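# Reseat two misplaced gears on the furnace tray lugs

## Task

Correct the two wrongly placed gears so that all gears on the furnace tray rest flat on their lugs with the narrow end facing up, then release the grip.

## Robot and tools

Robot: two arms, left_arm and right_arm, each with six revolute joints and a parallel two-finger gripper. Bases in the scene frame: left_arm at (-0.011, +0.243, 0) m, quat_wxyz (+0.999, 0, 0, +0.033); right_arm at (-0.004, -0.251, 0) m, quat_wxyz (+0.998, 0, 0, -0.057). The scene frame has its origin on the table surface midway between the arms, +x pointing out over the table, +z up, and left_arm on the +y side. The names left and right refer only to the arms, not to image sides.

execute_actions takes "actions", a list holding one action, one wait, or nothing. An empty list moves nothing and just reports the state. An action is {"rows": [...], "steps": n}. There are 1 to 15 rows, n is 1 to 15 (default 15), and each step lasts 1/30 s. A row is applied for one step, and the final row repeats if rows run out before steps. A wait is {"steps": n} with n up to 300. It returns once that many steps have passed since the previous result, and your reply time counts toward them. Optional "pictures": false drops the camera images, which otherwise come with every result. A refused call does nothing.

Row layout: one flat list of 14 numbers covering both arms, each in [-1, 1], and it must be complete even when one arm stays still. Positions 1-6 are left_arm joint offsets (waist, shoulder, elbow, wrist pitch, wrist yaw, wrist roll) and position 7 is the left opening. Positions 8-14 give the same seven for right_arm. Joint values are offsets, not poses, scaled so that 1.0 equals 1.264 rad (waist), 1.32 (shoulder), 1.276 (elbow), 1.83 (wrist pitch), 1.686 (wrist yaw), 2.022 (wrist roll). They count from the joint angles in the most recent result that lists them. Before any such result in a scene, and for the second or later call within one reply, they count from where the arm is when that action begins. They are never relative to the previous row. Opening is absolute: +1 fully open, -1 closed.

Joint ranges (rad), the same for each arm: waist -2.880 to 2.880, shoulder 0.000 to 3.142, elbow 0.000 to 3.019, wrist pitch -1.693 to 1.571, wrist yaw -1.571 to 1.571, wrist roll -2.094 to 2.094. The true ends may differ by up to 0.019 rad. Asking more than 0.019 rad beyond an end gets the call refused. A request past the true end is clipped to it, and then "joint sent to its limit" appears. That line may refer to an earlier action. Its absence does not prove there is more room.

Sending all zeros is not a pause. It pulls joints back to the reference angles, and arms may droop a little with each action. To hold a posture, put the offsets back to the wanted angles in the first call of a reply and send zeros in any later calls, adding more whenever a joint still lags. After your last row the arms keep heading to that target until they have nearly stopped, or until a step is HELD. Fingers still in motion then finish moving.

Speed limits: each step, a joint's target stays within a lead of its measured angle: 0.264 rad waist, 0.32 shoulder, 0.276 elbow, 0.33 wrist pitch, 0.186 wrist yaw, 0.522 wrist roll. If the targets would move the gripper over 70 mm from where it is measured, all targets are scaled back. Big moves therefore take several steps.

Results: the state line `left_arm: …` | `right_arm: …` gives each end_effector_position (m) and end_effector_quat_wxyz in the scene frame. The reported hand position can be off, more so far from the base. The point is between the finger pads, about 1 cm short of the fingertips. Fingers extend along the gripper's +z and close along its y. Joint positions and Joint velocities list each arm's six joints (rad, rad/s) and then the pad gap (m, m/s; 0.094 m when fully open). grip_measured is the finger opening on the command scale. Each gripper has its own fixed error of up to about 1 mm. "joint command not followed" means the clearance check changed or blocked some joint targets, while the rest of the row was still carried out. HELD marks steps where your row was partly or wholly not sent.

Gripping: away from ±1 the fingers go to where grip_measured equals your number. To keep hold, command about 0.03 below grip_measured, or less below it for a gentler grip. Pads push up to about 50-62 N, more briefly on contact and less on parts under 2 mm thick. Held parts or loose items may occasionally be jolted.

Cameras (each 504x504): cam_high sits overhead near (0.061, -0.028, 1.117) looking down at the table. cam_low is low and to the right_arm side near (0.359, -0.873, 0.192). cam_left_wrist and cam_right_wrist ride on the hands, and their poses follow the joint readings. The prompt gave full OpenCV intrinsics, distortion and T_world_to_cam for each, accurate to a few degrees and millimetres. Results list any camera whose numbers change. zoom_image: {"camera": name, "region": [x0, y0, x1, y1]} in pixels of that camera's latest image, with (0,0) at top-left and at most 504 by 504. It returns an enlarged view.

read_manual(section="licences") only returns licence texts. finished_scene(scene) ends the current scene irreversibly, grades it and reports success. Replying without a tool call ends everything.

Avoid: knocking or placing anything off the table, since that fails the task. Do not let the arms collide or press hard on each other, because that can end the scene. Avoid drops, slips, slams and forceful pushes. Motors heat while holding loads. A MOTOR HOT warning starts at 85 °C, and at 100 °C that arm faults, releases and falls. Move smoothly and quickly with modest effort.

Each tool is called after "Request:" by a JSON object that holds its "fn" and its "kwargs", one argument or row to a line.

## Session

Request:
{"fn": "execute_actions", "kwargs": {
  "actions": []
}}

Scene clock: 0.00 s of 6880.00 s.
left_arm: end_effector_position=(+0.5430, -0.1383, +0.1716) grip_measured=+1.000 end_effector_quat_wxyz=(-0.100, -0.416, +0.896, -0.121) | right_arm: end_effector_position=(+0.2993, -0.6377, +0.2480) grip_measured=+1.000 end_effector_quat_wxyz=(+0.030, +0.523, +0.852, -0.022)
Joint positions: left_arm=[-0.592  2.088  2.042 -1.438  0.303 -1.409  0.094] | right_arm=[-0.785  1.577  1.536 -1.458  0.02   0.201  0.094]
Joint velocities: left_arm=[ 0.005  0.005 -0.017 -0.002  0.022  0.022  0.   ] | right_arm=[-0.005 -0.005 -0.002 -0.017 -0.066 -0.007  0.   ]
camera_calibration (this result's frames):
cam_left_wrist: T_world_to_cam=[[0.763797, -0.629173, 0.144064, -0.526978], [-0.480661, -0.405474, 0.777532, 0.07453], [-0.430788, -0.663123, -0.612119, 0.37199], [0, 0, 0, 1]] pos_world=[0.598577, -0.0546656, 0.245671]
cam_right_wrist: T_world_to_cam=[[-0.892121, -0.451409, 0.0187237, -0.0278579], [-0.378985, 0.770263, 0.512899, 0.480909], [-0.245949, 0.450472, -0.858245, 0.695601], [0, 0, 0, 1]] pos_world=[0.328487, -0.69635, 0.35086]

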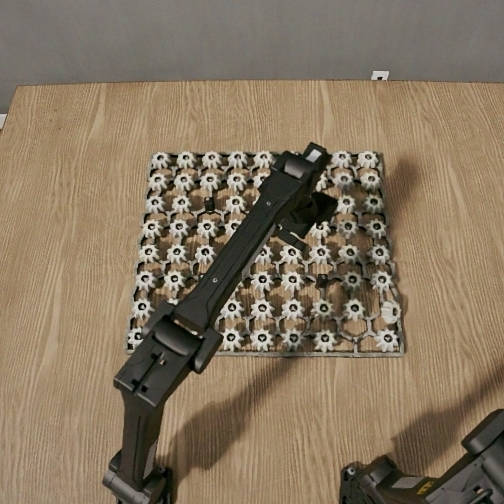

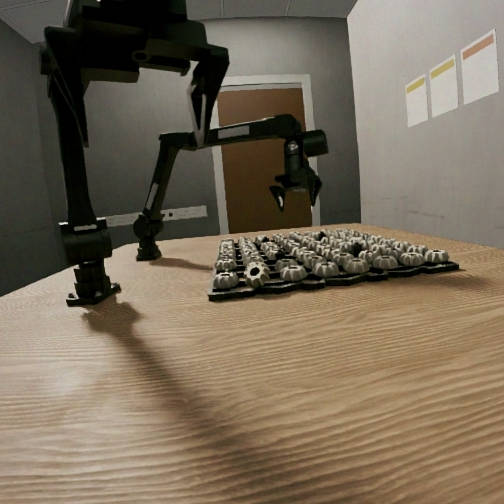

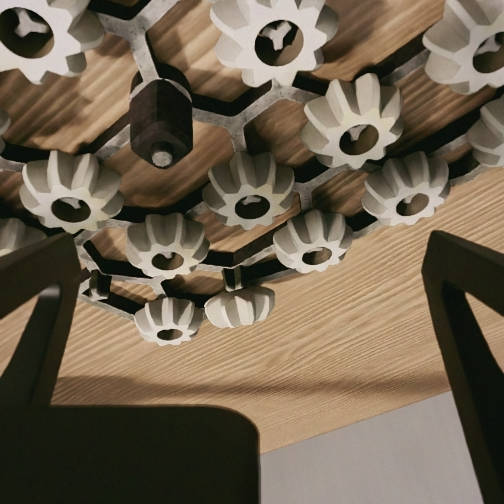

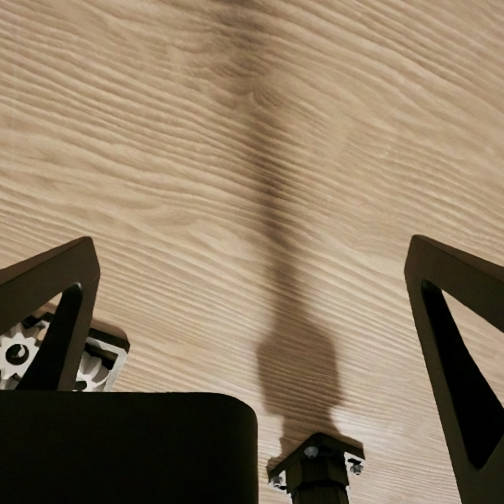

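Request:
{"fn": "execute_actions", "kwargs": {
  "actions": [
    {"rows":[[0.2,-0.45,0,0,0,0,1,0,0,0,0,0,0,1],[0.6,-0.45,0,0,0,0,1,0,0,0,0,0,0,1],[1,-0.45,0,0,0,0,1,0,0,0,0,0,0,1]],"steps":15}
  ],
  "pictures": false
}}

Request:
{"fn": "execute_actions", "kwargs": {
  "actions": [
    {"steps":45}
  ]
}}

Request:
{"fn": "zoom_image", "kwargs": {
  "camera": "cam_high",
  "region": [110, 140, 420, 370]
}}

Scene clock: 7.63 s of 6880.00 s.
left_arm: end_effector_position=(+0.5985, +0.0096, +0.2684) grip_measured=+1.000 end_effector_quat_wxyz=(-0.037, -0.508, +0.841, -0.185) | right_arm: end_effector_position=(+0.2993, -0.6377, +0.2480) grip_measured=+1.000 end_effector_quat_wxyz=(+0.030, +0.523, +0.852, -0.022)
Joint positions: left_arm=[-0.353  1.922  2.02  -1.438  0.304 -1.409  0.094] | right_arm=[-0.785  1.577  1.536 -1.458  0.02   0.201  0.094]
Joint velocities: left_arm=[ 0.679 -0.474 -0.002  0.007 -0.022  0.007  0.   ] | right_arm=[-0.015 -0.015 -0.007  0.002 -0.007 -0.066  0.   ]
Steps of this call (steps 1 to 90: nothing new was sent; then 4.13 s passed at rest; steps 91 to 105: all 15 steps of this action). Readings (joint positions):
91: left_arm=[-0.589 2.085 2.041 -1.438 0.304 -1.409] | right_arm=[-0.785 1.577 1.536 -1.458 0.020 0.201]
92: left_arm=[-0.585 2.080 2.036 -1.438 0.304 -1.409] | right_arm=[-0.785 1.577 1.536 -1.458 0.020 0.201]
94: left_arm=[-0.566 2.065 2.027 -1.438 0.304 -1.409] | right_arm=[-0.785 1.577 1.536 -1.458 0.020 0.201]
98: left_arm=[-0.503 2.022 2.020 -1.438 0.304 -1.409] | right_arm=[-0.785 1.577 1.536 -1.458 0.020 0.201]
105: the state above

Scene clock: 9.13 s of 6880.00 s.
left_arm: end_effector_position=(+0.4261, +0.5686, +0.5084) grip_measured=+1.000 end_effector_quat_wxyz=(-0.248, +0.801, -0.490, +0.238) | right_arm: end_effector_position=(+0.2993, -0.6377, +0.2480) grip_measured=+1.000 end_effector_quat_wxyz=(+0.030, +0.523, +0.852, -0.022)
Joint positions: left_arm=[ 0.668  1.51   2.02  -1.438  0.301 -1.409  0.094] | right_arm=[-0.785  1.577  1.536 -1.458  0.02   0.201  0.094]
Joint velocities: left_arm=[ 0.005  0.015 -0.002 -0.017  0.022  0.007  0.   ] | right_arm=[-0.015 -0.015 -0.022 -0.002  0.066 -0.022  0.   ]
Steps of this call (steps 1 to 45: the robot went on to your last target). Readings (joint positions):
1: left_arm=[-0.329 1.906 2.020 -1.438 0.304 -1.409] | right_arm=[-0.785 1.577 1.536 -1.458 0.020 0.201]
2: left_arm=[-0.306 1.889 2.020 -1.438 0.304 -1.409] | right_arm=[-0.785 1.577 1.536 -1.458 0.020 0.201]
4: left_arm=[-0.257 1.856 2.020 -1.438 0.304 -1.409] | right_arm=[-0.785 1.577 1.536 -1.458 0.020 0.201]
8: left_arm=[-0.159 1.786 2.020 -1.438 0.304 -1.409] | right_arm=[-0.785 1.577 1.536 -1.458 0.020 0.201]
45: the state above
camera_calibration (this result's frames):
cam_left_wrist: T_world_to_cam=[[0.66721, 0.386073, 0.637008, -0.828175], [-0.0393815, -0.835713, 0.547752, 0.216562], [0.743828, -0.390552, -0.542392, 0.305621], [0, 0, 0, 1]] pos_world=[0.333765, 0.620081, 0.574697]
cam_right_wrist: T_world_to_cam=[[-0.892121, -0.451409, 0.0187237, -0.0278579], [-0.378985, 0.770263, 0.512899, 0.480909], [-0.245949, 0.450472, -0.858245, 0.695601], [0, 0, 0, 1]] pos_world=[0.328487, -0.69635, 0.35086]

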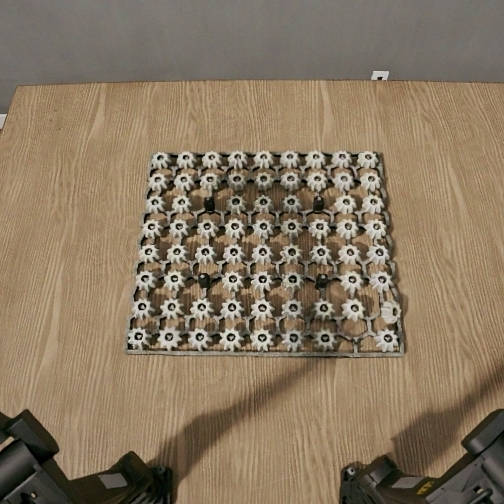

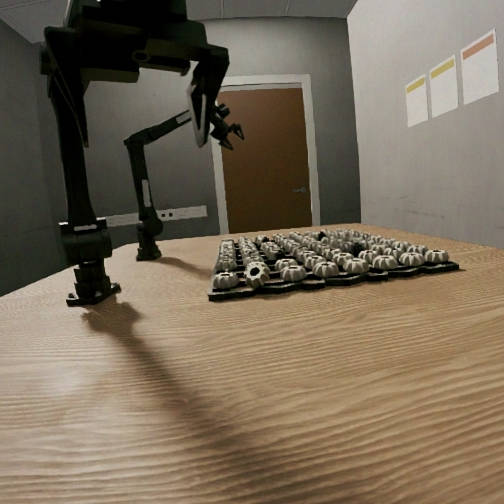

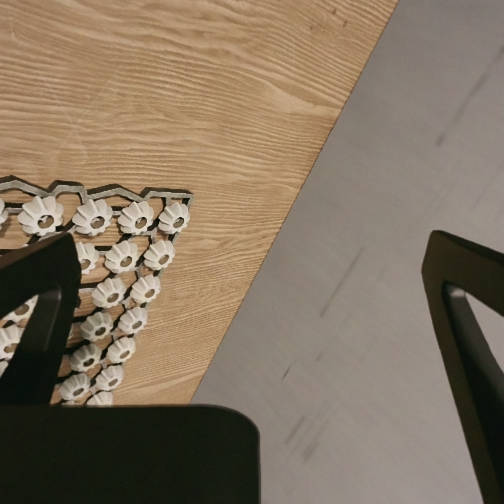

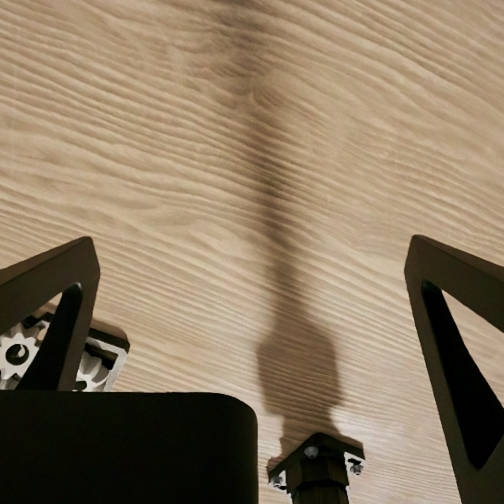

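Region (110, 140, 420, 370) of cam_high's 504x504 image, scaled by 1.626, with more detail than that image has; it fills the top 374 rows of this view, and the rest is white.

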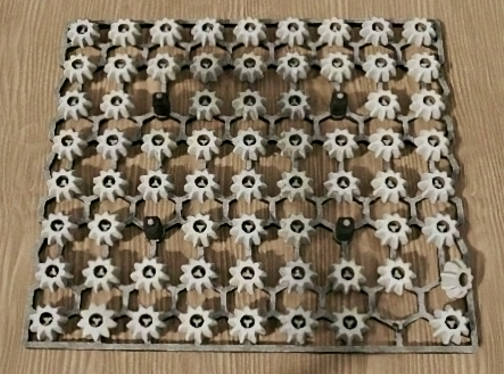

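Request:
{"fn": "zoom_image", "kwargs": {
  "camera": "cam_high",
  "region": [120, 260, 270, 360]
}}

Request:
{"fn": "zoom_image", "kwargs": {
  "camera": "cam_high",
  "region": [270, 260, 420, 360]
}}

Request:
{"fn": "zoom_image", "kwargs": {
  "camera": "cam_low",
  "region": [200, 220, 470, 310]
}}

Region (120, 260, 270, 360) of cam_high's 504x504 image, scaled by 3.360, with more detail than that image has.

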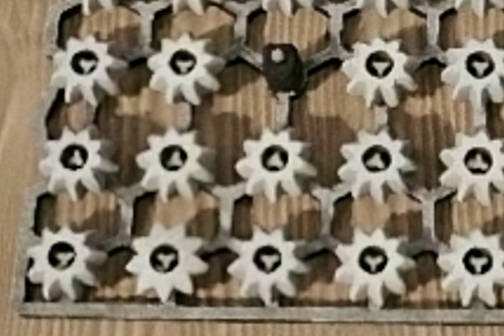

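Region (270, 260, 420, 360) of cam_high's 504x504 image, scaled by 3.360, with more detail than that image has.

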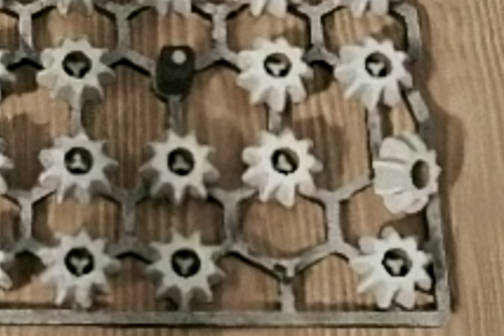

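Region (200, 220, 470, 310) of cam_low's 504x504 image, scaled by 1.867, with more detail than that image has.

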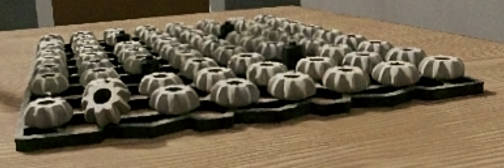

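Request:
{"fn": "execute_actions", "kwargs": {
  "actions": [
    {"rows":[[0,0,0,0,0,0,1,0.437,-0.025,-0.29,0.15,0,-1,-1]],"steps":15}
  ],
  "pictures": false
}}

Request:
{"fn": "execute_actions", "kwargs": {
  "actions": [
    {"steps":40}
  ]
}}

Scene clock: 33.23 s of 6880.00 s.
left_arm: end_effector_position=(+0.4261, +0.5686, +0.5084) grip_measured=+1.000 end_effector_quat_wxyz=(-0.248, +0.801, -0.490, +0.238) | right_arm: end_effector_position=(+0.4076, -0.4054, +0.1321) grip_measured=-0.996 end_effector_quat_wxyz=(+0.001, -0.145, +0.989, -0.011)
Joint positions: left_arm=[ 0.668  1.51   2.02  -1.438  0.301 -1.409  0.094] | right_arm=[-0.238  1.541  1.184 -1.202  0.019 -0.644  0.   ]
Joint velocities: left_arm=[ 0.005 -0.024  0.002 -0.022 -0.037  0.051  0.   ] | right_arm=[ 1.118  0.005 -0.212  0.11  -0.183 -2.908 -0.   ]
From where the robot then was, a joint's target lay farther than a number of 1.0 reaches, so one or more steps of this call were cut to that.
Steps of this call (steps 1 to 15: the robot went on to your last target; steps 16 to 90: nothing new was sent; then 20.60 s passed at rest; steps 91 to 105: all 15 steps of this action). Readings (joint positions):
91: left_arm=[0.668 1.510 2.020 -1.438 0.301 -1.409] | right_arm=[-0.778 1.574 1.522 -1.435 0.024 0.170]
92: left_arm=[0.668 1.510 2.020 -1.438 0.301 -1.409] | right_arm=[-0.766 1.562 1.492 -1.393 0.026 0.128]
94: left_arm=[0.668 1.510 2.020 -1.438 0.301 -1.409] | right_arm=[-0.716 1.544 1.422 -1.339 0.026 0.047]
98: left_arm=[0.668 1.510 2.020 -1.438 0.301 -1.409] | right_arm=[-0.569 1.537 1.298 -1.271 0.026 -0.128]
105: the state above

Scene clock: 34.57 s of 6880.00 s.
left_arm: end_effector_position=(+0.4261, +0.5686, +0.5084) grip_measured=+1.000 end_effector_quat_wxyz=(-0.248, +0.801, -0.490, +0.238) | right_arm: end_effector_position=(+0.4061, -0.4039, +0.1288) grip_measured=-0.996 end_effector_quat_wxyz=(+0.006, +0.667, -0.745, +0.009)
Joint positions: left_arm=[ 0.668  1.51   2.02  -1.438  0.301 -1.409  0.094] | right_arm=[-0.236  1.541  1.175 -1.196  0.019 -1.811  0.   ]
Joint velocities: left_arm=[-0.015  0.015  0.002 -0.012 -0.022  0.037  0.   ] | right_arm=[-0.005  0.005  0.007 -0.002  0.007 -0.007  0.001]
Steps of this call (steps 1 to 40: the robot went on to your last target). Readings (joint positions):
1: left_arm=[0.668 1.510 2.020 -1.438 0.301 -1.409] | right_arm=[-0.207 1.541 1.179 -1.199 0.016 -0.742]
2: left_arm=[0.668 1.510 2.020 -1.438 0.301 -1.409] | right_arm=[-0.188 1.541 1.176 -1.199 0.015 -0.841]
4: left_arm=[0.668 1.510 2.020 -1.438 0.301 -1.409] | right_arm=[-0.183 1.541 1.175 -1.198 0.015 -1.037]
8: left_arm=[0.668 1.510 2.020 -1.438 0.301 -1.409] | right_arm=[-0.220 1.541 1.175 -1.196 0.018 -1.423]
40: the state above
camera_calibration (this result's frames):
cam_left_wrist: T_world_to_cam=[[0.66721, 0.386073, 0.637008, -0.828175], [-0.0393815, -0.835713, 0.547752, 0.216562], [0.743828, -0.390552, -0.542392, 0.305621], [0, 0, 0, 1]] pos_world=[0.333765, 0.620081, 0.574697]
cam_right_wrist: T_world_to_cam=[[0.99383, -0.109534, 0.0174348, -0.452467], [-0.0985093, -0.799484, 0.592555, -0.355752], [-0.050966, -0.590617, -0.805341, 0.00770428], [0, 0, 0, 1]] pos_world=[0.415023, -0.329428, 0.224896]

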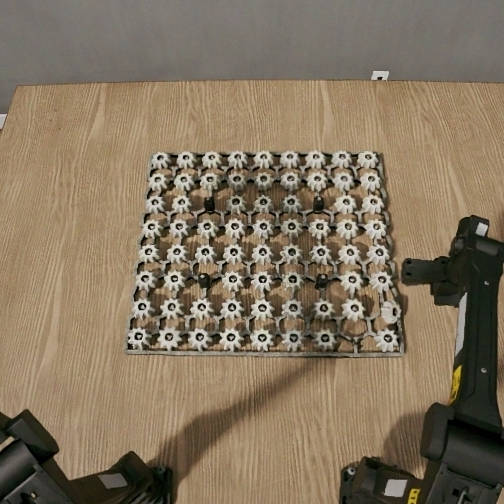

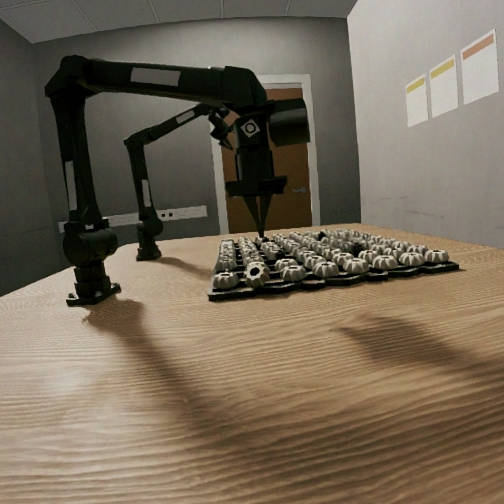

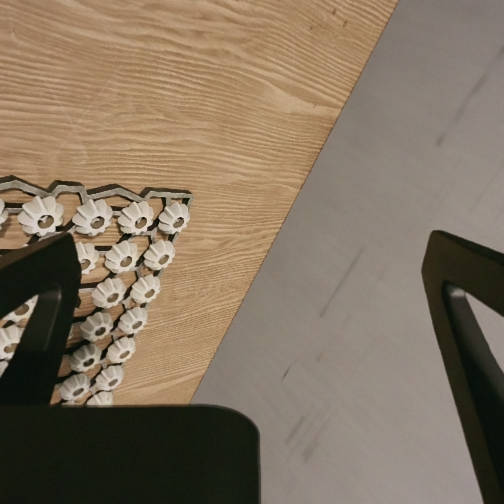

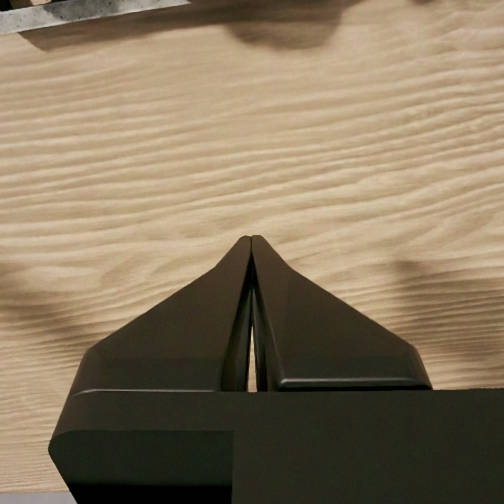

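Request:
{"fn": "execute_actions", "kwargs": {
  "actions": [
    {"rows":[[0,0,0,0,0,0,1,0.084,-0.062,-0.085,0.012,0,0,-1]],"steps":15}
  ]
}}

Scene clock: 39.27 s of 6880.00 s.
left_arm: end_effector_position=(+0.4261, +0.5686, +0.5084) grip_measured=+1.000 end_effector_quat_wxyz=(-0.248, +0.801, -0.490, +0.238) | right_arm: end_effector_position=(+0.3851, -0.3481, +0.1260) grip_measured=-0.996 end_effector_quat_wxyz=(+0.006, +0.708, -0.706, +0.008)
Joint positions: left_arm=[ 0.668  1.51   2.02  -1.438  0.301 -1.409  0.094] | right_arm=[-0.124  1.452  1.069 -1.179  0.018 -1.811  0.   ]
Joint velocities: left_arm=[-0.015 -0.005 -0.012 -0.017 -0.037 -0.007  0.   ] | right_arm=[-0.024 -0.005 -0.017 -0.002 -0.051 -0.007  0.   ]
Steps of this call (steps 1 to 15: the robot went on to your last target; steps 16 to 90: nothing new was sent; then 1.20 s passed at rest; steps 91 to 105: all 15 steps of this action). Readings (joint positions):
91: left_arm=[0.668 1.510 2.020 -1.438 0.301 -1.409] | right_arm=[-0.230 1.535 1.165 -1.190 0.021 -1.811]
92: left_arm=[0.668 1.510 2.020 -1.438 0.301 -1.409] | right_arm=[-0.217 1.520 1.141 -1.180 0.023 -1.811]
94: left_arm=[0.668 1.510 2.020 -1.438 0.301 -1.409] | right_arm=[-0.172 1.484 1.090 -1.179 0.022 -1.811]
98: left_arm=[0.668 1.510 2.020 -1.438 0.301 -1.409] | right_arm=[-0.113 1.454 1.069 -1.179 0.018 -1.811]
105: the state above
camera_calibration (this result's frames):
cam_left_wrist: T_world_to_cam=[[0.66721, 0.386073, 0.637008, -0.828175], [-0.0393815, -0.835713, 0.547752, 0.216562], [0.743828, -0.390552, -0.542392, 0.305621], [0, 0, 0, 1]] pos_world=[0.333765, 0.620081, 0.574697]
cam_right_wrist: T_world_to_cam=[[0.999845, 0.00313486, 0.0173282, -0.388515], [-0.00772506, -0.806203, 0.591589, -0.348804], [0.0158246, -0.591631, -0.806053, 0.0114105], [0, 0, 0, 1]] pos_world=[0.38558, -0.273238, 0.222279]

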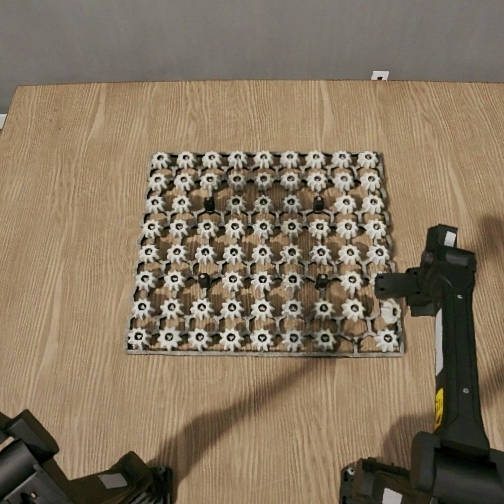

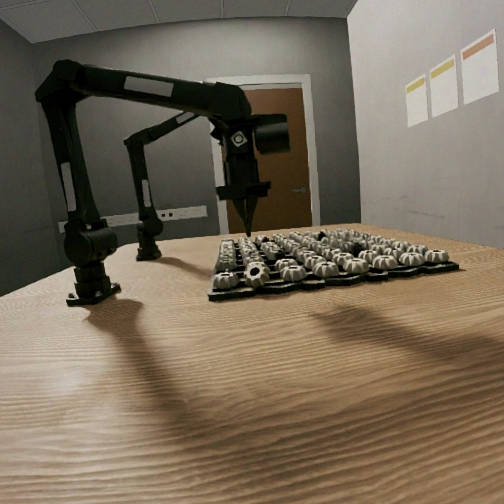

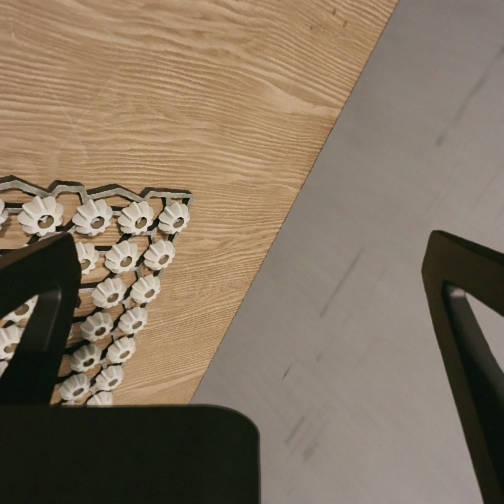

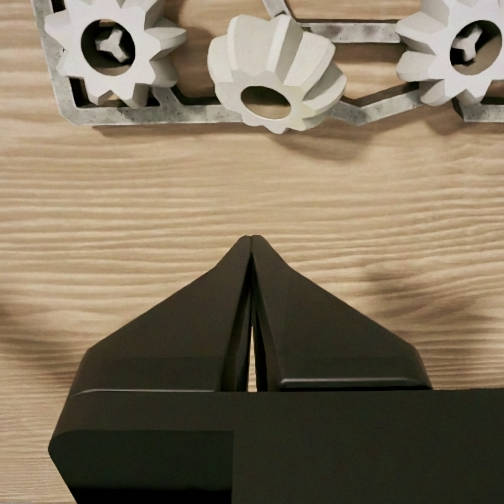

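Request:
{"fn": "execute_actions", "kwargs": {
  "actions": [
    {"rows":[[0,0,0,0,0,0,1,-0.036,0.05,-0.04,0.08,0,0,-1],[0,0,0,0,0,0,1,-0.036,0.1,-0.07,0.13,0,0,-1],[0,0,0,0,0,0,1,-0.036,0.15,-0.075,0.155,0,0,-1]],"steps":15}
  ]
}}

Scene clock: 49.53 s of 6880.00 s.
left_arm: end_effector_position=(+0.4261, +0.5686, +0.5084) grip_measured=+1.000 end_effector_quat_wxyz=(-0.248, +0.801, -0.490, +0.238) | right_arm: end_effector_position=(+0.3880, -0.3677, +0.0075) grip_measured=-0.996 end_effector_quat_wxyz=(+0.019, +0.693, -0.721, -0.012)
Joint positions: left_arm=[ 0.668  1.51   2.02  -1.438  0.301 -1.409  0.094] | right_arm=[-0.167  1.672  0.968 -0.907  0.021 -1.811  0.   ]
Joint velocities: left_arm=[-0.005 -0.005  0.007 -0.007  0.066  0.037  0.   ] | right_arm=[-0.005 -0.19   0.007  0.027 -0.051 -0.051  0.   ]
Steps of this call (steps 1 to 15: the robot went on to your last target; steps 16 to 90: nothing new was sent; then 6.77 s passed at rest; steps 91 to 105: all 15 steps of this action). Readings (joint positions):
91: left_arm=[0.668 1.510 2.020 -1.438 0.301 -1.409] | right_arm=[-0.126 1.454 1.063 -1.157 0.017 -1.811]
92: left_arm=[0.668 1.510 2.020 -1.438 0.301 -1.409] | right_arm=[-0.131 1.458 1.051 -1.104 0.017 -1.811]
94: left_arm=[0.668 1.510 2.020 -1.438 0.301 -1.409] | right_arm=[-0.145 1.495 1.034 -1.015 0.017 -1.811]
98: left_arm=[0.668 1.510 2.020 -1.438 0.301 -1.409] | right_arm=[-0.164 1.620 1.001 -0.918 0.017 -1.811]
105: the state above
camera_calibration (this result's frames):
cam_left_wrist: T_world_to_cam=[[0.66721, 0.386073, 0.637008, -0.828175], [-0.0393815, -0.835713, 0.547752, 0.216562], [0.743828, -0.390552, -0.542392, 0.305621], [0, 0, 0, 1]] pos_world=[0.333765, 0.620081, 0.574697]
cam_right_wrist: T_world_to_cam=[[0.998691, -0.0405984, -0.0311007, -0.404616], [-0.0148051, -0.811596, 0.584032, -0.293658], [-0.048952, -0.582807, -0.811135, -0.0673634], [0, 0, 0, 1]] pos_world=[0.396441, -0.294018, 0.104281]

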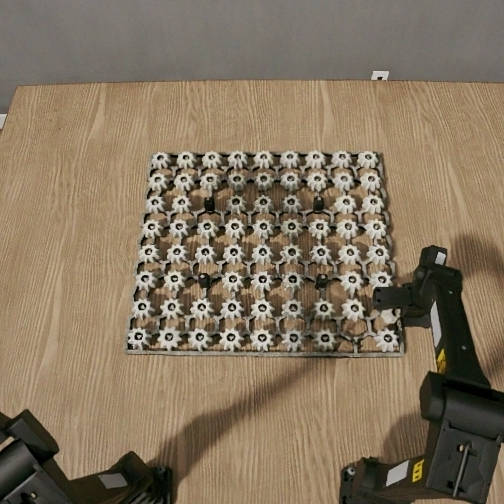

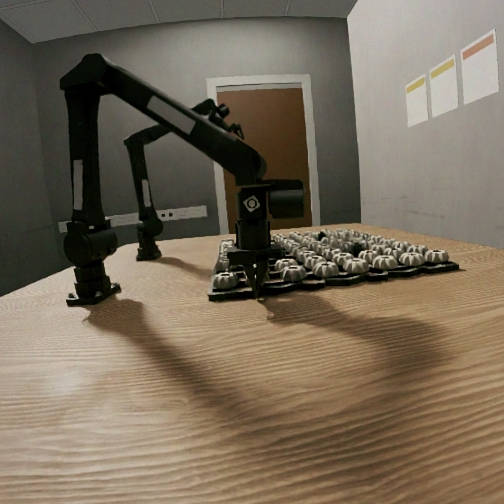

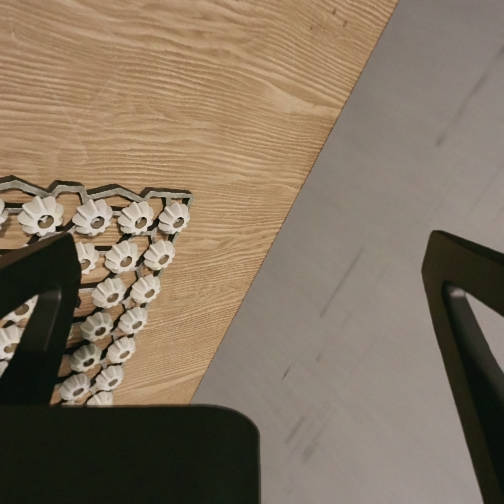

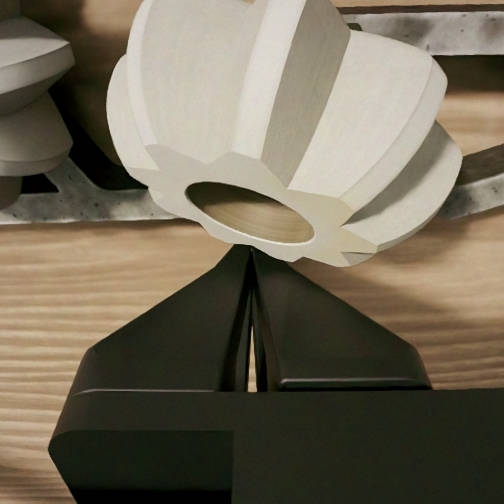

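Request:
{"fn": "execute_actions", "kwargs": {
  "actions": [
    {"rows":[[0,0,0,0,0,0,1,0,-0.04,0,-0.02,0,0,-1],[0,0,0,0,0,0,1,0,-0.04,0,-0.02,0,0,-1],[0,0,0,0,0,0,1,0,-0.04,0,-0.02,0,0,-1],[0,0,0,0,0,0,1,0,-0.04,0,-0.02,0,0,-1],[0,0,0,0,0,0,1,0,-0.04,0,-0.02,0,0,-1],[0,0,0,0,0,0,1,0,-0.04,0,-0.02,0,0,-1],[0,0,0,0,0,0,1,0,-0.04,0,-0.02,0,0,-1],[0,0,0,0,0,0,1,0.02,-0.04,0,-0.02,0,0,-1],[0,0,0,0,0,0,1,0.03,-0.04,0,-0.02,0,0,-1],[0,0,0,0,0,0,1,0.04,-0.04,0,-0.02,0,0,-1]],"steps":15}
  ]
}}

Scene clock: 68.37 s of 6880.00 s.
left_arm: end_effector_position=(+0.4261, +0.5686, +0.5084) grip_measured=+1.000 end_effector_quat_wxyz=(-0.248, +0.801, -0.490, +0.238) | right_arm: end_effector_position=(+0.3928, -0.3509, +0.0289) grip_measured=-0.997 end_effector_quat_wxyz=(+0.013, +0.708, -0.706, +0.002)
Joint positions: left_arm=[ 0.668  1.51   2.02  -1.438  0.301 -1.409  0.094] | right_arm=[-0.123  1.617  0.968 -0.932  0.024 -1.811  0.   ]
Joint velocities: left_arm=[-0.015  0.005 -0.017  0.012  0.051  0.022  0.   ] | right_arm=[ 0.083  0.015 -0.012 -0.002 -0.139  0.007 -0.   ]
Steps of this call (steps 1 to 30: the robot went on to your last target; steps 31 to 90: nothing new was sent; then 15.33 s passed at rest; steps 91 to 105: all 15 steps of this action). Readings (joint positions):
91: left_arm=[0.668 1.510 2.020 -1.438 0.301 -1.409] | right_arm=[-0.167 1.645 0.968 -0.911 0.020 -1.811]
92: left_arm=[0.668 1.510 2.020 -1.438 0.301 -1.409] | right_arm=[-0.167 1.642 0.968 -0.919 0.020 -1.811]
94: left_arm=[0.668 1.510 2.020 -1.438 0.301 -1.409] | right_arm=[-0.167 1.634 0.968 -0.928 0.020 -1.811]
98: left_arm=[0.668 1.510 2.020 -1.438 0.301 -1.409] | right_arm=[-0.166 1.619 0.968 -0.932 0.020 -1.811]
105: the state above
camera_calibration (this result's frames):
cam_left_wrist: T_world_to_cam=[[0.66721, 0.386073, 0.637008, -0.828175], [-0.0393815, -0.835713, 0.547752, 0.216562], [0.743828, -0.390552, -0.542392, 0.305621], [0, 0, 0, 1]] pos_world=[0.333765, 0.620081, 0.574697]
cam_right_wrist: T_world_to_cam=[[0.99999, 0.00353192, -0.00264874, -0.39384], [0.0044146, -0.805337, 0.5928, -0.298037], [-0.0000394088, -0.592806, -0.805345, -0.0628196], [0, 0, 0, 1]] pos_world=[0.39515, -0.275869, 0.125042]

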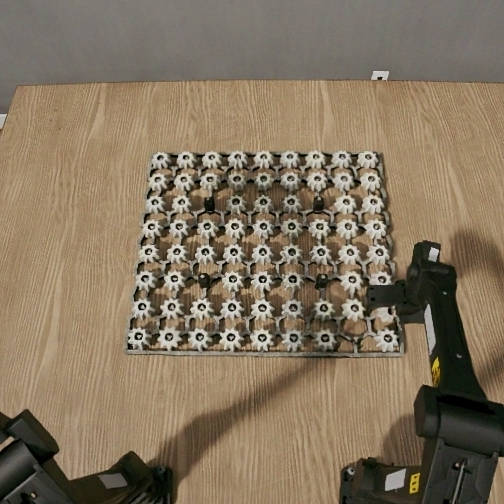

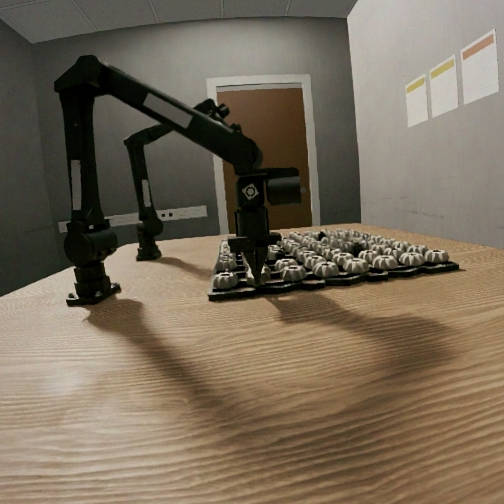

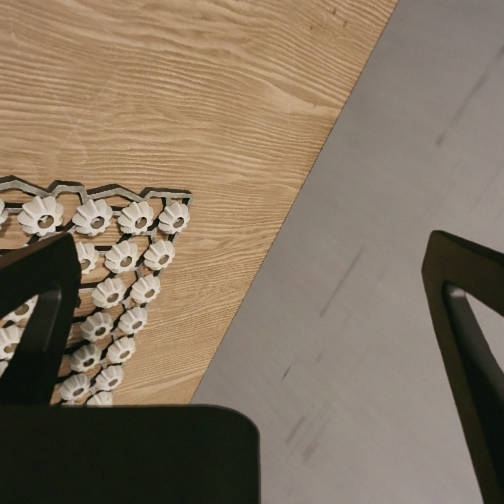

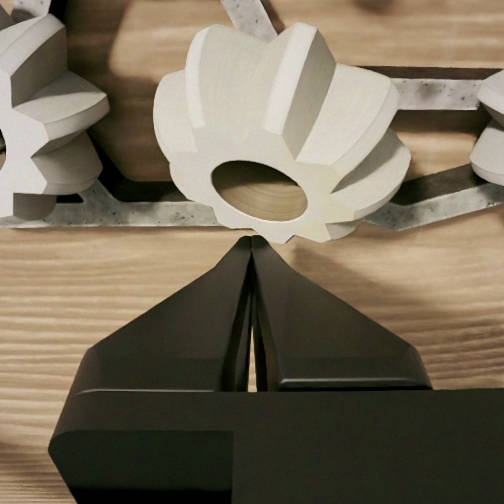

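Continue +y.

Request:
{"fn": "execute_actions", "kwargs": {
  "actions": [
    {"rows":[[0,0,0,0,0,0,1,0.01,0,0,0,0,0,-1],[0,0,0,0,0,0,1,0.02,0,0,0,0,0,-1],[0,0,0,0,0,0,1,0.02,0,0,0,0,0,-1],[0,0,0,0,0,0,1,0.03,0,0,0,0,0,-1],[0,0,0,0,0,0,1,0.03,0,0,0,0,0,-1],[0,0,0,0,0,0,1,0.04,0,0,0,0,0,-1],[0,0,0,0,0,0,1,0.04,0,0,0,0,0,-1],[0,0,0,0,0,0,1,0.05,0,0,0,0,0,-1]],"steps":15}
  ]
}}

Scene clock: 73.10 s of 6880.00 s.
left_arm: end_effector_position=(+0.4261, +0.5686, +0.5084) grip_measured=+1.000 end_effector_quat_wxyz=(-0.248, +0.801, -0.490, +0.238) | right_arm: end_effector_position=(+0.3958, -0.3386, +0.0295) grip_measured=-0.997 end_effector_quat_wxyz=(+0.021, +0.722, -0.692, +0.008)
Joint positions: left_arm=[ 0.668  1.51   2.02  -1.438  0.301 -1.409  0.094] | right_arm=[-0.084  1.616  0.968 -0.932  0.043 -1.811  0.   ]
Joint velocities: left_arm=[ 0.005 -0.005 -0.002 -0.002 -0.081  0.022  0.   ] | right_arm=[ 0.005  0.005 -0.007 -0.007  0.037 -0.037 -0.   ]
Steps of this call (steps 1 to 15: the robot went on to your last target; steps 16 to 90: nothing new was sent; then 1.23 s passed at rest; steps 91 to 105: all 15 steps of this action). Readings (joint positions):
91: left_arm=[0.668 1.510 2.020 -1.438 0.301 -1.409] | right_arm=[-0.120 1.617 0.968 -0.932 0.023 -1.811]
92: left_arm=[0.668 1.510 2.020 -1.438 0.301 -1.409] | right_arm=[-0.119 1.617 0.968 -0.932 0.023 -1.811]
94: left_arm=[0.668 1.510 2.020 -1.438 0.301 -1.409] | right_arm=[-0.113 1.617 0.968 -0.932 0.023 -1.811]
98: left_arm=[0.668 1.510 2.020 -1.438 0.301 -1.409] | right_arm=[-0.089 1.617 0.968 -0.932 0.033 -1.811]
105: the state above
camera_calibration (this result's frames):
cam_left_wrist: T_world_to_cam=[[0.66721, 0.386073, 0.637008, -0.828175], [-0.0393815, -0.835713, 0.547752, 0.216562], [0.743828, -0.390552, -0.542392, 0.305621], [0, 0, 0, 1]] pos_world=[0.333765, 0.620081, 0.574697]
cam_right_wrist: T_world_to_cam=[[0.999077, 0.0425319, -0.00598065, -0.383303], [0.0374134, -0.793414, 0.607531, -0.297914], [0.0210943, -0.607194, -0.794274, -0.0686352], [0, 0, 0, 1]] pos_world=[0.395543, -0.261741, 0.124184]

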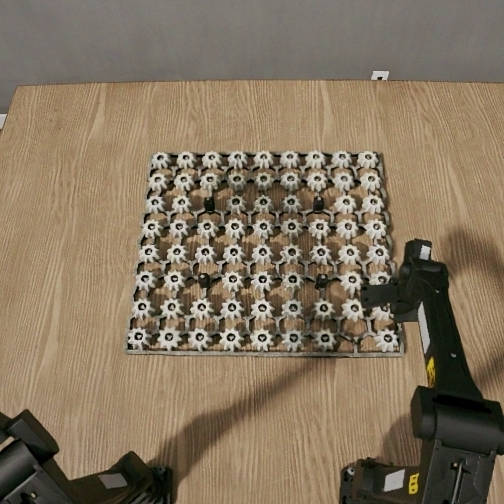

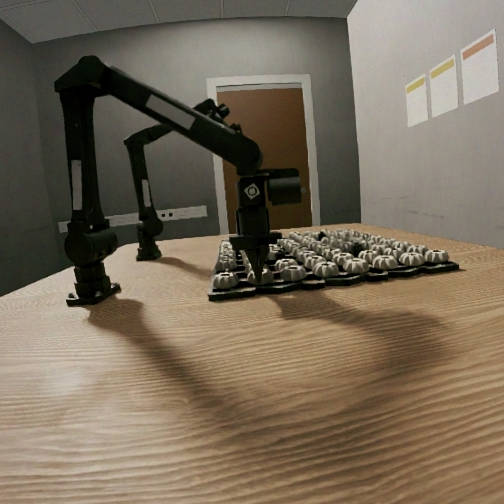

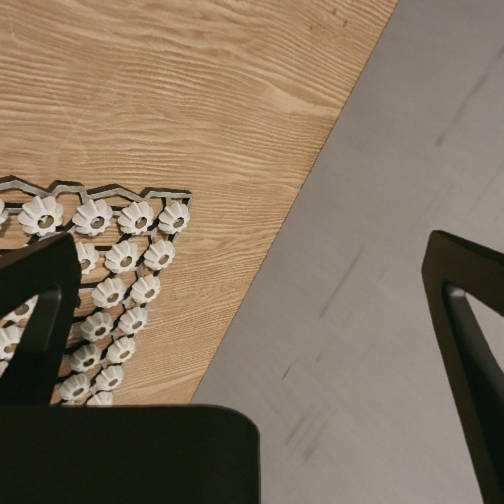

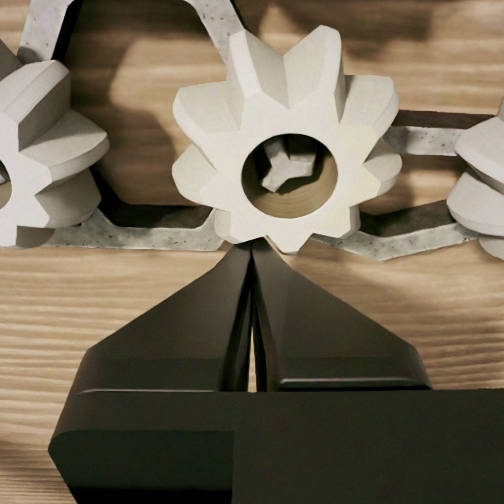

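Request:
{"fn": "execute_actions", "kwargs": {
  "actions": [
    {"rows":[[0,0,0,0,0,0,1,-0.03,0,0,0,-0.01,0,-1],[0,0,0,0,0,0,1,-0.03,0,0,0,-0.01,0,-1],[0,0,0,0,0,0,1,-0.03,0,0,0,-0.01,0,-1],[0,0,0,0,0,0,1,-0.03,0,0,0,-0.01,0,-1],[0,0,0,0,0,0,1,-0.03,0,0,0,-0.01,0,-1],[0,0,0,0,0,0,1,-0.03,-0.08,0,-0.05,-0.01,0,-1],[0,0,0,0,0,0,1,-0.01,-0.14,0,-0.1,-0.01,0,-1]],"steps":15}
  ]
}}

Scene clock: 77.77 s of 6880.00 s.
left_arm: end_effector_position=(+0.4261, +0.5686, +0.5084) grip_measured=+1.000 end_effector_quat_wxyz=(-0.248, +0.801, -0.490, +0.238) | right_arm: end_effector_position=(+0.3649, -0.3365, +0.1151) grip_measured=-0.997 end_effector_quat_wxyz=(-0.002, +0.715, -0.698, +0.029)
Joint positions: left_arm=[ 0.668  1.51   2.02  -1.438  0.301 -1.409  0.094] | right_arm=[-0.102  1.379  0.962 -1.102  0.028 -1.811  0.   ]
Joint velocities: left_arm=[-0.005  0.005  0.017  0.002 -0.022 -0.022  0.   ] | right_arm=[-0.015 -0.093 -0.012 -0.037  0.007 -0.022 -0.   ]
Steps of this call (steps 1 to 15: the robot went on to your last target; steps 16 to 90: nothing new was sent; then 1.17 s passed at rest; steps 91 to 105: all 15 steps of this action). Readings (joint positions):
91: left_arm=[0.668 1.510 2.020 -1.438 0.301 -1.409] | right_arm=[-0.088 1.616 0.968 -0.932 0.041 -1.811]
92: left_arm=[0.668 1.510 2.020 -1.438 0.301 -1.409] | right_arm=[-0.093 1.616 0.968 -0.932 0.033 -1.811]
94: left_arm=[0.668 1.510 2.020 -1.438 0.301 -1.409] | right_arm=[-0.107 1.616 0.968 -0.932 0.029 -1.811]
98: left_arm=[0.668 1.510 2.020 -1.438 0.301 -1.409] | right_arm=[-0.117 1.568 0.965 -1.026 0.029 -1.811]
105: the state above
camera_calibration (this result's frames):
cam_left_wrist: T_world_to_cam=[[0.66721, 0.386073, 0.637008, -0.828175], [-0.0393815, -0.835713, 0.547752, 0.216562], [0.743828, -0.390552, -0.542392, 0.305621], [0, 0, 0, 1]] pos_world=[0.333765, 0.620081, 0.574697]
cam_right_wrist: T_world_to_cam=[[0.998081, 0.0252672, 0.0565311, -0.364553], [-0.014209, -0.795138, 0.606262, -0.328667], [0.0602686, -0.605902, -0.793253, -0.0127105], [0, 0, 0, 1]] pos_world=[0.35995, -0.259826, 0.209784]

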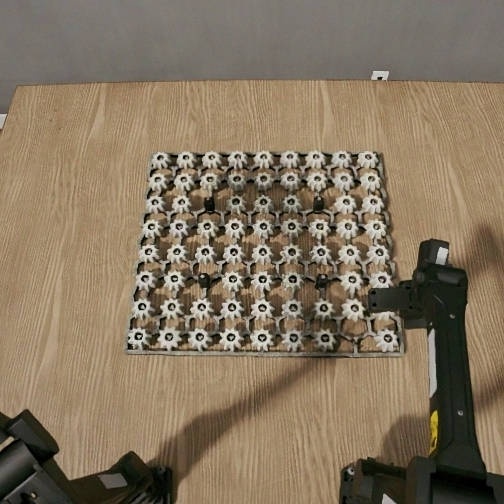

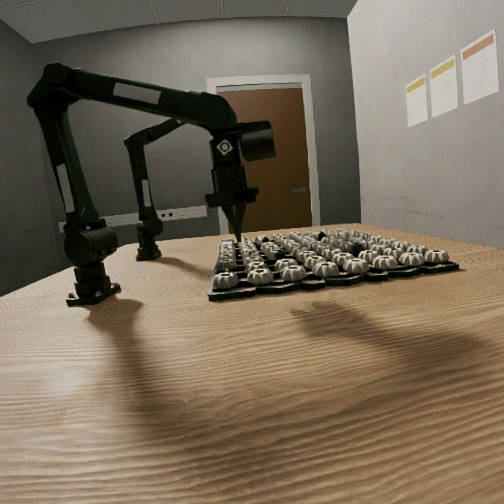

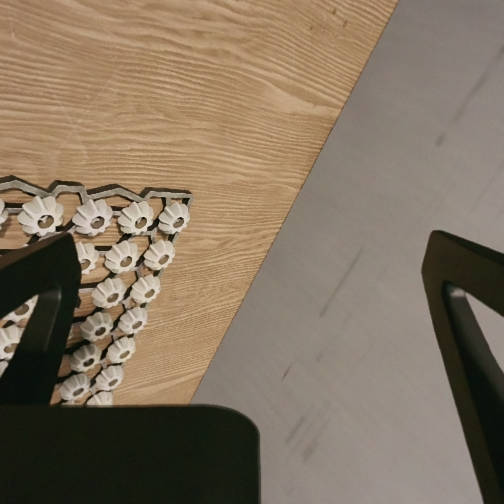

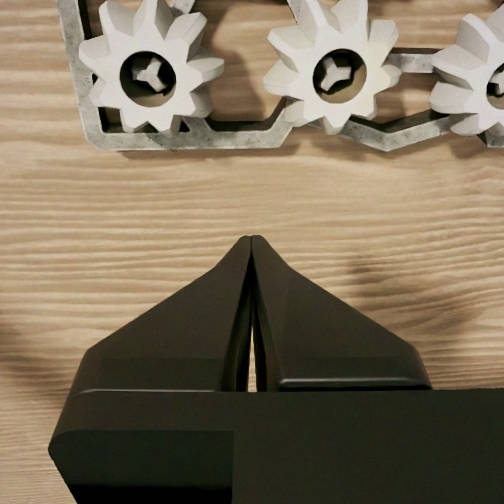

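Request:
{"fn": "execute_actions", "kwargs": {
  "actions": [
    {"rows":[[-0.679,-0.3,-0.87,0.143,-0.178,0.697,0.5,-0.3,-0.1,0,0,0,0.9,1]],"steps":15}
  ],
  "pictures": false
}}

Request:
{"fn": "execute_actions", "kwargs": {
  "actions": [
    {"steps":60}
  ]
}}

Scene clock: 93.77 s of 6880.00 s.
left_arm: end_effector_position=(+0.4044, +0.2936, +0.3543) grip_measured=+0.503 end_effector_quat_wxyz=(+0.246, -0.400, +0.879, -0.083) | right_arm: end_effector_position=(+0.3007, -0.4700, +0.1689) grip_measured=+1.000 end_effector_quat_wxyz=(+0.075, +0.018, +0.995, -0.069)
Joint positions: left_arm=[ 0.062  1.122  1.295 -1.218  0.014 -0.729  0.071] | right_arm=[-0.496  1.224  0.959 -1.104  0.03  -0.577  0.094]
Joint velocities: left_arm=[-1.324 -0.132 -1.228  0.095 -0.037  1.223  0.001] | right_arm=[ 0.22   0.093 -0.002  0.007 -0.007  2.835  0.   ]
Steps of this call (steps 1 to 30: the robot went on to your last target; steps 31 to 90: nothing new was sent; then 12.50 s passed at rest; steps 91 to 105: all 15 steps of this action). Readings (joint positions):
91: left_arm=[0.659 1.498 1.999 -1.414 0.261 -1.376] | right_arm=[-0.112 1.419 0.962 -1.104 0.023 -1.768]
92: left_arm=[0.643 1.471 1.948 -1.372 0.211 -1.332] | right_arm=[-0.136 1.407 0.960 -1.104 0.020 -1.710]
94: left_arm=[0.583 1.409 1.843 -1.321 0.124 -1.247] | right_arm=[-0.222 1.367 0.959 -1.104 0.020 -1.593]
98: left_arm=[0.408 1.265 1.630 -1.254 0.037 -1.054] | right_arm=[-0.444 1.270 0.959 -1.104 0.028 -1.263]
105: the state above

Scene clock: 95.77 s of 6880.00 s.
left_arm: end_effector_position=(+0.3056, +0.2000, +0.1594) grip_measured=+0.503 end_effector_quat_wxyz=(+0.061, +0.059, +0.996, -0.007) | right_arm: end_effector_position=(+0.3041, -0.4660, +0.1649) grip_measured=+1.000 end_effector_quat_wxyz=(+0.087, +0.293, +0.951, -0.042)
Joint positions: left_arm=[-0.197  1.127  0.866 -1.189  0.005 -0.012  0.071] | right_arm=[-0.483  1.236  0.959 -1.104  0.029 -0.001  0.094]
Joint velocities: left_arm=[-0.015  0.005 -0.002 -0.007 -0.081 -0.007  0.001] | right_arm=[ 0.005  0.005 -0.007 -0.012 -0.022  0.007  0.   ]
Steps of this call (steps 1 to 45: the robot went on to your last target; steps 46 to 60: nothing new was sent). Readings (joint positions):
1: left_arm=[0.018 1.119 1.251 -1.215 0.014 -0.686] | right_arm=[-0.490 1.227 0.959 -1.104 0.030 -0.479]
2: left_arm=[-0.023 1.119 1.204 -1.212 0.013 -0.640] | right_arm=[-0.485 1.230 0.959 -1.104 0.029 -0.387]
4: left_arm=[-0.094 1.119 1.102 -1.203 0.013 -0.537] | right_arm=[-0.483 1.234 0.959 -1.104 0.029 -0.247]
8: left_arm=[-0.190 1.122 0.905 -1.193 0.008 -0.249] | right_arm=[-0.483 1.236 0.959 -1.104 0.029 -0.101]
60: the state above
All arms were judged still, so your last target was given up. Only a new action makes them travel on or press farther. Fingers that are still opening or closing keep moving.
camera_calibration (this result's frames):
cam_left_wrist: T_world_to_cam=[[-0.128918, -0.991574, 0.0126747, 0.235214], [-0.870901, 0.119323, 0.476754, 0.169375], [-0.474249, 0.0504238, -0.878945, 0.39965], [0, 0, 0, 1]] pos_world=[0.367366, 0.19287, 0.267539]
cam_right_wrist: T_world_to_cam=[[-0.567277, -0.822469, 0.041732, -0.220064], [-0.741076, 0.531927, 0.409706, 0.409117], [-0.359169, 0.20149, -0.911263, 0.475194], [0, 0, 0, 1]] pos_world=[0.349024, -0.494363, 0.274593]

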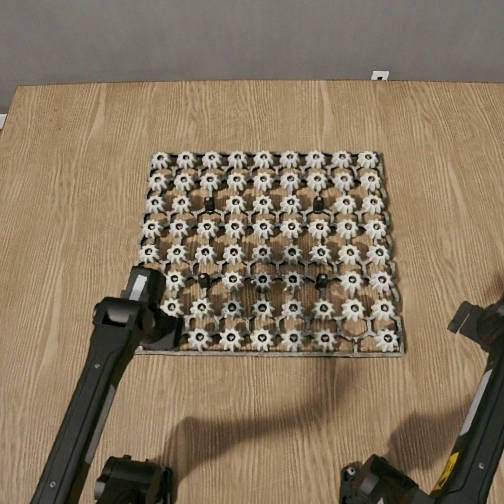

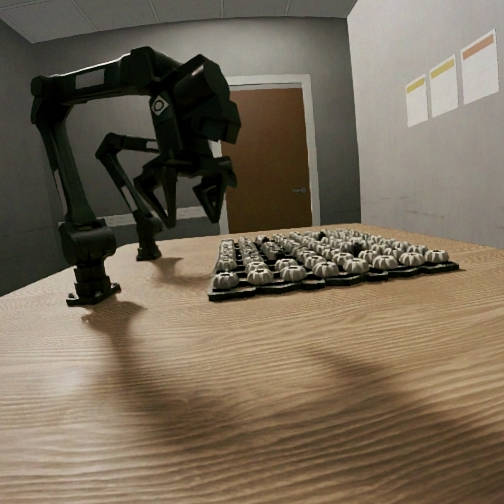

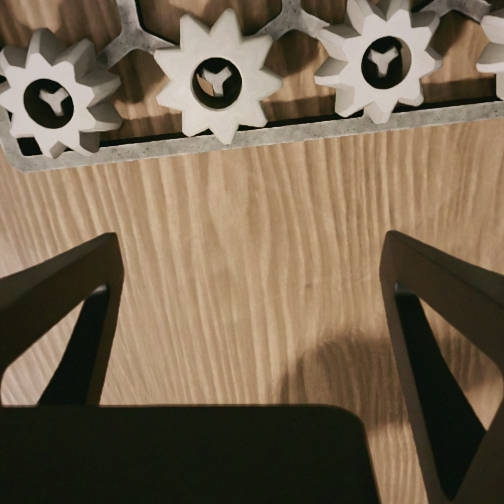

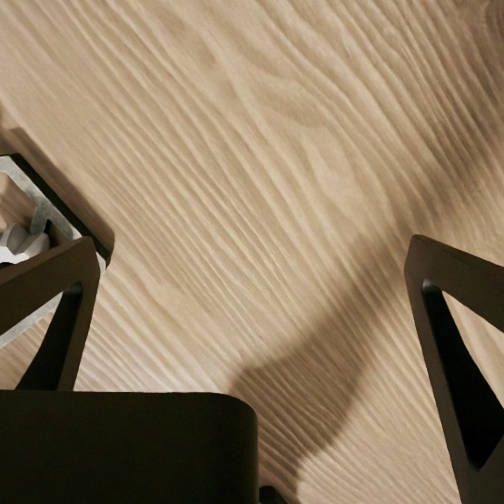

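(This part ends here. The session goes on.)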